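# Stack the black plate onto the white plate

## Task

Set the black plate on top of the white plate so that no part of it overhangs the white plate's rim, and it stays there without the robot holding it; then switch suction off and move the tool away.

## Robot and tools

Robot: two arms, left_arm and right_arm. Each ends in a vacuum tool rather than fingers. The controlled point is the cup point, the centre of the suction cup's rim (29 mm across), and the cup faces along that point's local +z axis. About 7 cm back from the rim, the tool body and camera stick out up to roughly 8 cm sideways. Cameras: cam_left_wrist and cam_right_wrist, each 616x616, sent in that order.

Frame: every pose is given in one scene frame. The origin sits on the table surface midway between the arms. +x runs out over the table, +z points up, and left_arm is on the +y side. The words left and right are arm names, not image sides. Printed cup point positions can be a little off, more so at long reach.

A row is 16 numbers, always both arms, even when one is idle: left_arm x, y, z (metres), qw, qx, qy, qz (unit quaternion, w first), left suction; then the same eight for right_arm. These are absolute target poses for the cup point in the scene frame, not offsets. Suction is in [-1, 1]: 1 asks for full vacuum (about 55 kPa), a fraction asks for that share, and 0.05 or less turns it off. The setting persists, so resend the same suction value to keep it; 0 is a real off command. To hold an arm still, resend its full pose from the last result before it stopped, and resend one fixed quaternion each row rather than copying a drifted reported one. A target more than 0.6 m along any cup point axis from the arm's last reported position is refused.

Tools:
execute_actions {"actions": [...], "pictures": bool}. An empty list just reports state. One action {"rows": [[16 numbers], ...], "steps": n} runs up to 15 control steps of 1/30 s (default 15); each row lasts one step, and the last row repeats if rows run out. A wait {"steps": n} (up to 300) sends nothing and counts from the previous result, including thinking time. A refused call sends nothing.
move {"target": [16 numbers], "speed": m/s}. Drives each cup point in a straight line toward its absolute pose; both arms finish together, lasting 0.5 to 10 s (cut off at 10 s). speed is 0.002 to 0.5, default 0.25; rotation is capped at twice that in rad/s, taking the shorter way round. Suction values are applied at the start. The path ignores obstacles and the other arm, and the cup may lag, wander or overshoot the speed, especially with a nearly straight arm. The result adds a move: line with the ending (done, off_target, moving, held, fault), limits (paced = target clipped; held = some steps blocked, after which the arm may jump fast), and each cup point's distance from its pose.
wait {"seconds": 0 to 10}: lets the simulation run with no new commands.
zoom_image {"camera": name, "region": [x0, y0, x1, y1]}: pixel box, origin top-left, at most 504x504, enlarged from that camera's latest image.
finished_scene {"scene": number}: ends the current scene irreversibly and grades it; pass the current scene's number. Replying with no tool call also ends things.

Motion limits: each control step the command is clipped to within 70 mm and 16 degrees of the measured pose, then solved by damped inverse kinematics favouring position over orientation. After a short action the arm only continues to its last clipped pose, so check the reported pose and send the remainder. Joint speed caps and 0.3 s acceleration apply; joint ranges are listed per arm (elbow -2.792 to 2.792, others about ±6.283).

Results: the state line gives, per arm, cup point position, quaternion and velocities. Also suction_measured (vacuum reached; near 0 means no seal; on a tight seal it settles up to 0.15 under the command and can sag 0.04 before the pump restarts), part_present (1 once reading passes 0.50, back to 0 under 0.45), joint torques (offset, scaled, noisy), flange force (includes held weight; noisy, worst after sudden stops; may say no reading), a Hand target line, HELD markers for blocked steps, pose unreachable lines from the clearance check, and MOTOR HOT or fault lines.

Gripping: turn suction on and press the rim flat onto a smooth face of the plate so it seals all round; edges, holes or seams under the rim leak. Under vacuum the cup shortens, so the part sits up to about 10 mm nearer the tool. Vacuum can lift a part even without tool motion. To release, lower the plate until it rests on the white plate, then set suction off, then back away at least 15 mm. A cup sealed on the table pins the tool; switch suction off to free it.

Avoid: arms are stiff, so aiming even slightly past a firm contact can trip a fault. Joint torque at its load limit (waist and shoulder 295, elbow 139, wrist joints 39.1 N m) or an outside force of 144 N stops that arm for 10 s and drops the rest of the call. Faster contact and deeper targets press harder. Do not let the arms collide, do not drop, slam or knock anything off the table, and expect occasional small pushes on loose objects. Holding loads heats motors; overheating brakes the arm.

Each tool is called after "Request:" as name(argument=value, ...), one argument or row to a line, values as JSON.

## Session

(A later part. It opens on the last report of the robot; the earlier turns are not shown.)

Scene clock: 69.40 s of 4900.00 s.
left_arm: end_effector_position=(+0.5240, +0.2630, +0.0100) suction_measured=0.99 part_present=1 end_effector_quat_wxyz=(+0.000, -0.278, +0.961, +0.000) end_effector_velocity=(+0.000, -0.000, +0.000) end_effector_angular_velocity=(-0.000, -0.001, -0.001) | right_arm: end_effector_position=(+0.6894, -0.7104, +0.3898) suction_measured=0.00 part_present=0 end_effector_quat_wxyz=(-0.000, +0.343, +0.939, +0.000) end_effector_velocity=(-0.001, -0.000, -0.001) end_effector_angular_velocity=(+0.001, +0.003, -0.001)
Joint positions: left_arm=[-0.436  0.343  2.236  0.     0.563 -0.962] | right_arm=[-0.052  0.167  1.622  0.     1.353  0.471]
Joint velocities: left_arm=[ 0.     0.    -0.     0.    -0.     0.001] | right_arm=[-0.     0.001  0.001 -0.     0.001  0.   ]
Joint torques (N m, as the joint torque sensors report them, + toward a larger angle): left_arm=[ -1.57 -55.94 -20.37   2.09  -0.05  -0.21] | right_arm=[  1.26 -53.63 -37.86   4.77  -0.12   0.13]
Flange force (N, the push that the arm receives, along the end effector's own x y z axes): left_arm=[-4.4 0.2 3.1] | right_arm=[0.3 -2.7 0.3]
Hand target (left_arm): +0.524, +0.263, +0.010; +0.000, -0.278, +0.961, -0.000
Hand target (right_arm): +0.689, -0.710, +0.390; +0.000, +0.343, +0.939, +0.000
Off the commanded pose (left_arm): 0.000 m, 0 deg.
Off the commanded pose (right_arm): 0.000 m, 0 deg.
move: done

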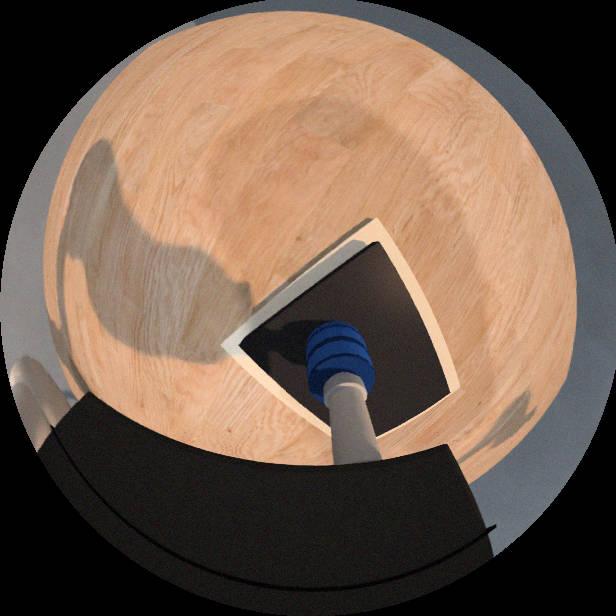

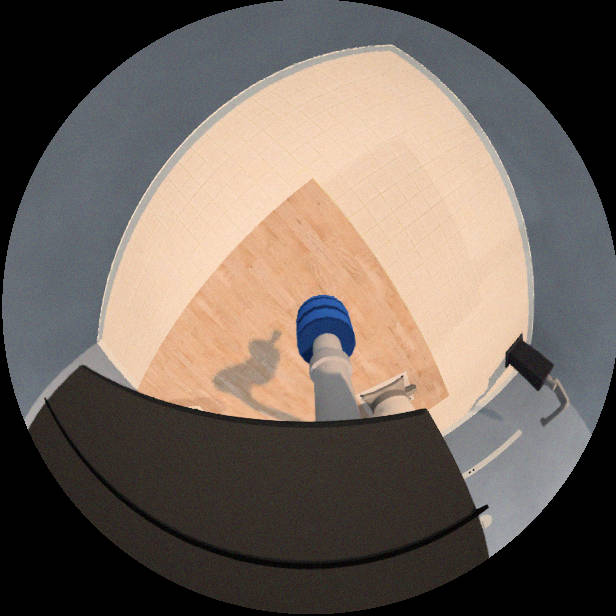

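Request:
move(
  target=[0.525,0.267,0.009,0,-0.278,0.961,0,1,0.6894,-0.7104,0.3898,0,0.343,0.939,0,0],
  speed=0.02,
)

Request:
execute_actions(
  actions=[
    {"rows":[[0.525,0.267,0.009,0,-0.278,0.961,0,0,0.6894,-0.7104,0.3898,0,0.343,0.939,0,0]],"steps":15},
  ],
  pictures=false,
)

Request:
move(
  target=[0.56,0.25,0.12,0,-0.278,0.961,0,0,0.6894,-0.7104,0.3898,0,0.343,0.939,0,0],
  speed=0.1,
)

Scene clock: 73.97 s of 4900.00 s.
left_arm: end_effector_position=(+0.5250, +0.2670, +0.0090) suction_measured=0.99 part_present=1 end_effector_quat_wxyz=(+0.000, -0.278, +0.961, +0.000) end_effector_velocity=(+0.001, +0.000, +0.000) end_effector_angular_velocity=(-0.000, -0.000, +0.002) | right_arm: end_effector_position=(+0.6894, -0.7104, +0.3898) suction_measured=0.00 part_present=0 end_effector_quat_wxyz=(-0.000, +0.343, +0.939, +0.000) end_effector_velocity=(-0.001, +0.000, -0.000) end_effector_angular_velocity=(-0.000, +0.001, +0.000)
Joint positions: left_arm=[-0.428  0.345  2.237  0.     0.56  -0.954] | right_arm=[-0.052  0.167  1.622  0.     1.353  0.471]
Joint velocities: left_arm=[ 0.001  0.    -0.001  0.     0.    -0.001] | right_arm=[ 0.    -0.001  0.002 -0.001 -0.     0.   ]
Joint torques (N m, as the joint torque sensors report them, + toward a larger angle): left_arm=[ -0.38 -54.92 -20.69   2.11   0.06  -0.23] | right_arm=[  1.75 -55.55 -37.71   4.53  -0.24   0.2 ]
Flange force (N, the push that the arm receives, along the end effector's own x y z axes): left_arm=[-1.3 0.4 1.7] | right_arm=[-2.8 -1.7 0.5]
Hand target (left_arm): +0.525, +0.267, +0.009; +0.000, -0.278, +0.961, +0.000
Hand target (right_arm): +0.689, -0.710, +0.390; +0.000, +0.343, +0.939, +0.000
Off the commanded pose (left_arm): 0.000 m, 0 deg.
Off the commanded pose (right_arm): 0.000 m, 0 deg.
move: done

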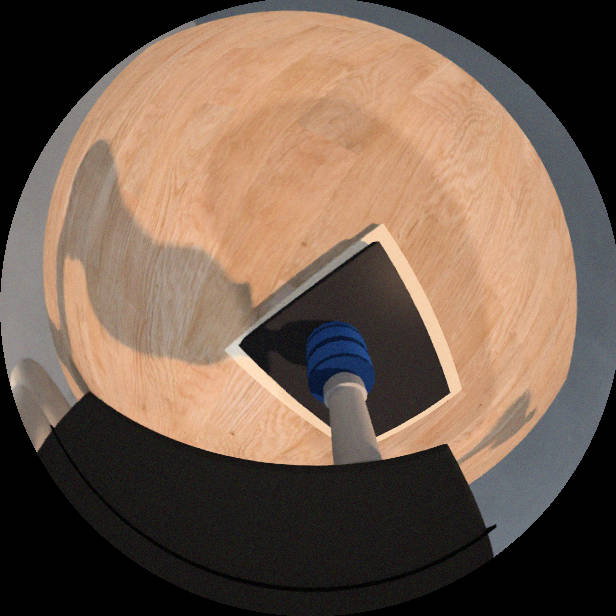

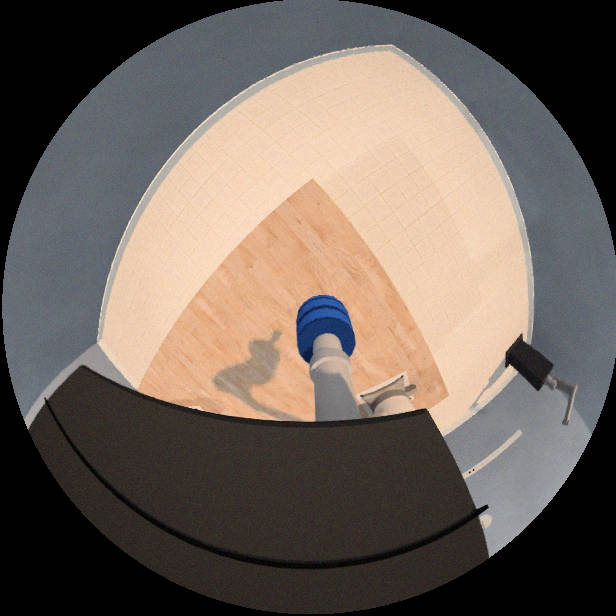

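Scene clock: 74.47 s of 4900.00 s.
left_arm: end_effector_position=(+0.5250, +0.2670, +0.0090) suction_measured=0.00 part_present=0 end_effector_quat_wxyz=(+0.000, -0.278, +0.961, -0.000) end_effector_velocity=(-0.000, -0.001, +0.000) end_effector_angular_velocity=(+0.000, +0.000, -0.002) | right_arm: end_effector_position=(+0.6894, -0.7104, +0.3898) suction_measured=0.00 part_present=0 end_effector_quat_wxyz=(-0.000, +0.343, +0.939, +0.000) end_effector_velocity=(+0.000, -0.000, +0.000) end_effector_angular_velocity=(-0.000, -0.000, -0.000)
Joint positions: left_arm=[-0.428  0.345  2.237 -0.     0.56  -0.954] | right_arm=[-0.052  0.167  1.622  0.     1.353  0.471]
Joint velocities: left_arm=[-0.001 -0.     0.     0.     0.     0.001] | right_arm=[-0.001  0.    -0.    -0.     0.    -0.   ]
Joint torques (N m, as the joint torque sensors report them, + toward a larger angle): left_arm=[  1.96 -51.7  -19.18   2.75  -0.29  -0.05] | right_arm=[  0.41 -53.39 -37.88   4.83  -0.42   0.04]
Flange force (N, the push that the arm receives, along the end effector's own x y z axes): left_arm=[3.3 -2.2 -5.4] | right_arm=[1.1 -1.5 -0.6]
Hand target (left_arm): +0.525, +0.267, +0.009; +0.000, -0.278, +0.961, -0.000
Hand target (right_arm): +0.689, -0.710, +0.390; +0.000, +0.343, +0.939, +0.000
Off the commanded pose (left_arm): 0.000 m, 0 deg.
Off the commanded pose (right_arm): 0.000 m, 0 deg.
Steps of this call (steps 1 to 15: all 15 steps of this action). Readings (end_effector_position | what the end effector reports):
1: left_arm (+0.5250, +0.2670, +0.0090) | right_arm (+0.6894, -0.7104, +0.3898) | left_arm suction_measured=0.59 part_present=1 | right_arm suction_measured=0.00 part_present=0
2: left_arm (+0.5250, +0.2670, +0.0090) | right_arm (+0.6894, -0.7104, +0.3898) | left_arm suction_measured=0.00 part_present=0 | right_arm suction_measured=0.00 part_present=0
4: left_arm (+0.5250, +0.2670, +0.0090) | right_arm (+0.6894, -0.7104, +0.3898) | left_arm suction_measured=0.00 part_present=0 | right_arm suction_measured=0.00 part_present=0
8: left_arm (+0.5250, +0.2670, +0.0090) | right_arm (+0.6894, -0.7104, +0.3898) | left_arm suction_measured=0.00 part_present=0 | right_arm suction_measured=0.00 part_present=0
15: the state above

Scene clock: 76.17 s of 4900.00 s.
left_arm: end_effector_position=(+0.5600, +0.2499, +0.1199) suction_measured=0.00 part_present=0 end_effector_quat_wxyz=(-0.000, -0.278, +0.961, -0.000) end_effector_velocity=(+0.000, -0.001, +0.000) end_effector_angular_velocity=(-0.000, -0.001, +0.001) | right_arm: end_effector_position=(+0.6894, -0.7104, +0.3898) suction_measured=0.00 part_present=0 end_effector_quat_wxyz=(-0.000, +0.343, +0.939, +0.000) end_effector_velocity=(+0.001, -0.000, +0.002) end_effector_angular_velocity=(-0.000, -0.003, +0.001)
Joint positions: left_arm=[-0.432  0.225  2.102 -0.     0.815 -0.957] | right_arm=[-0.052  0.167  1.622  0.     1.353  0.471]
Joint velocities: left_arm=[-0.002  0.    -0.001 -0.    -0.    -0.002] | right_arm=[-0.    -0.001 -0.002  0.001  0.    -0.001]
Joint torques (N m, as the joint torque sensors report them, + toward a larger angle): left_arm=[ -1.42 -50.66 -28.59   2.75   0.05   0.14] | right_arm=[ -1.5  -54.52 -36.65   4.94  -0.26   0.1 ]
Flange force (N, the push that the arm receives, along the end effector's own x y z axes): left_arm=[-1.4 1.4 1.3] | right_arm=[-1.0 3.1 -1.8]
Hand target (left_arm): +0.560, +0.250, +0.120; -0.000, -0.278, +0.961, -0.000
Hand target (right_arm): +0.689, -0.710, +0.390; +0.000, +0.343, +0.939, +0.000
Off the commanded pose (left_arm): 0.000 m, 0 deg.
Off the commanded pose (right_arm): 0.000 m, 0 deg.
move: done

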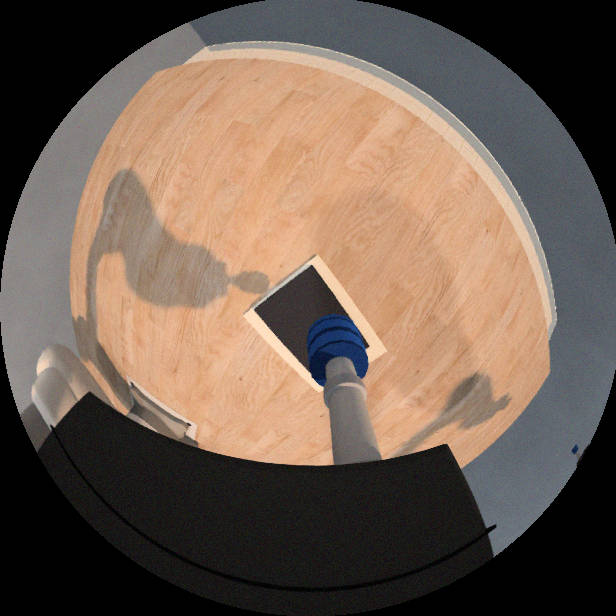

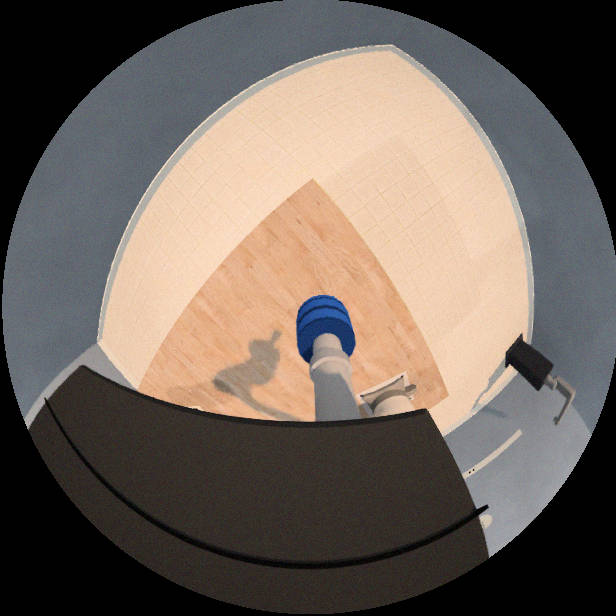

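Looks inside.

Request:
finished_scene(
  scene=1,
)

The scene is finished: the task was done.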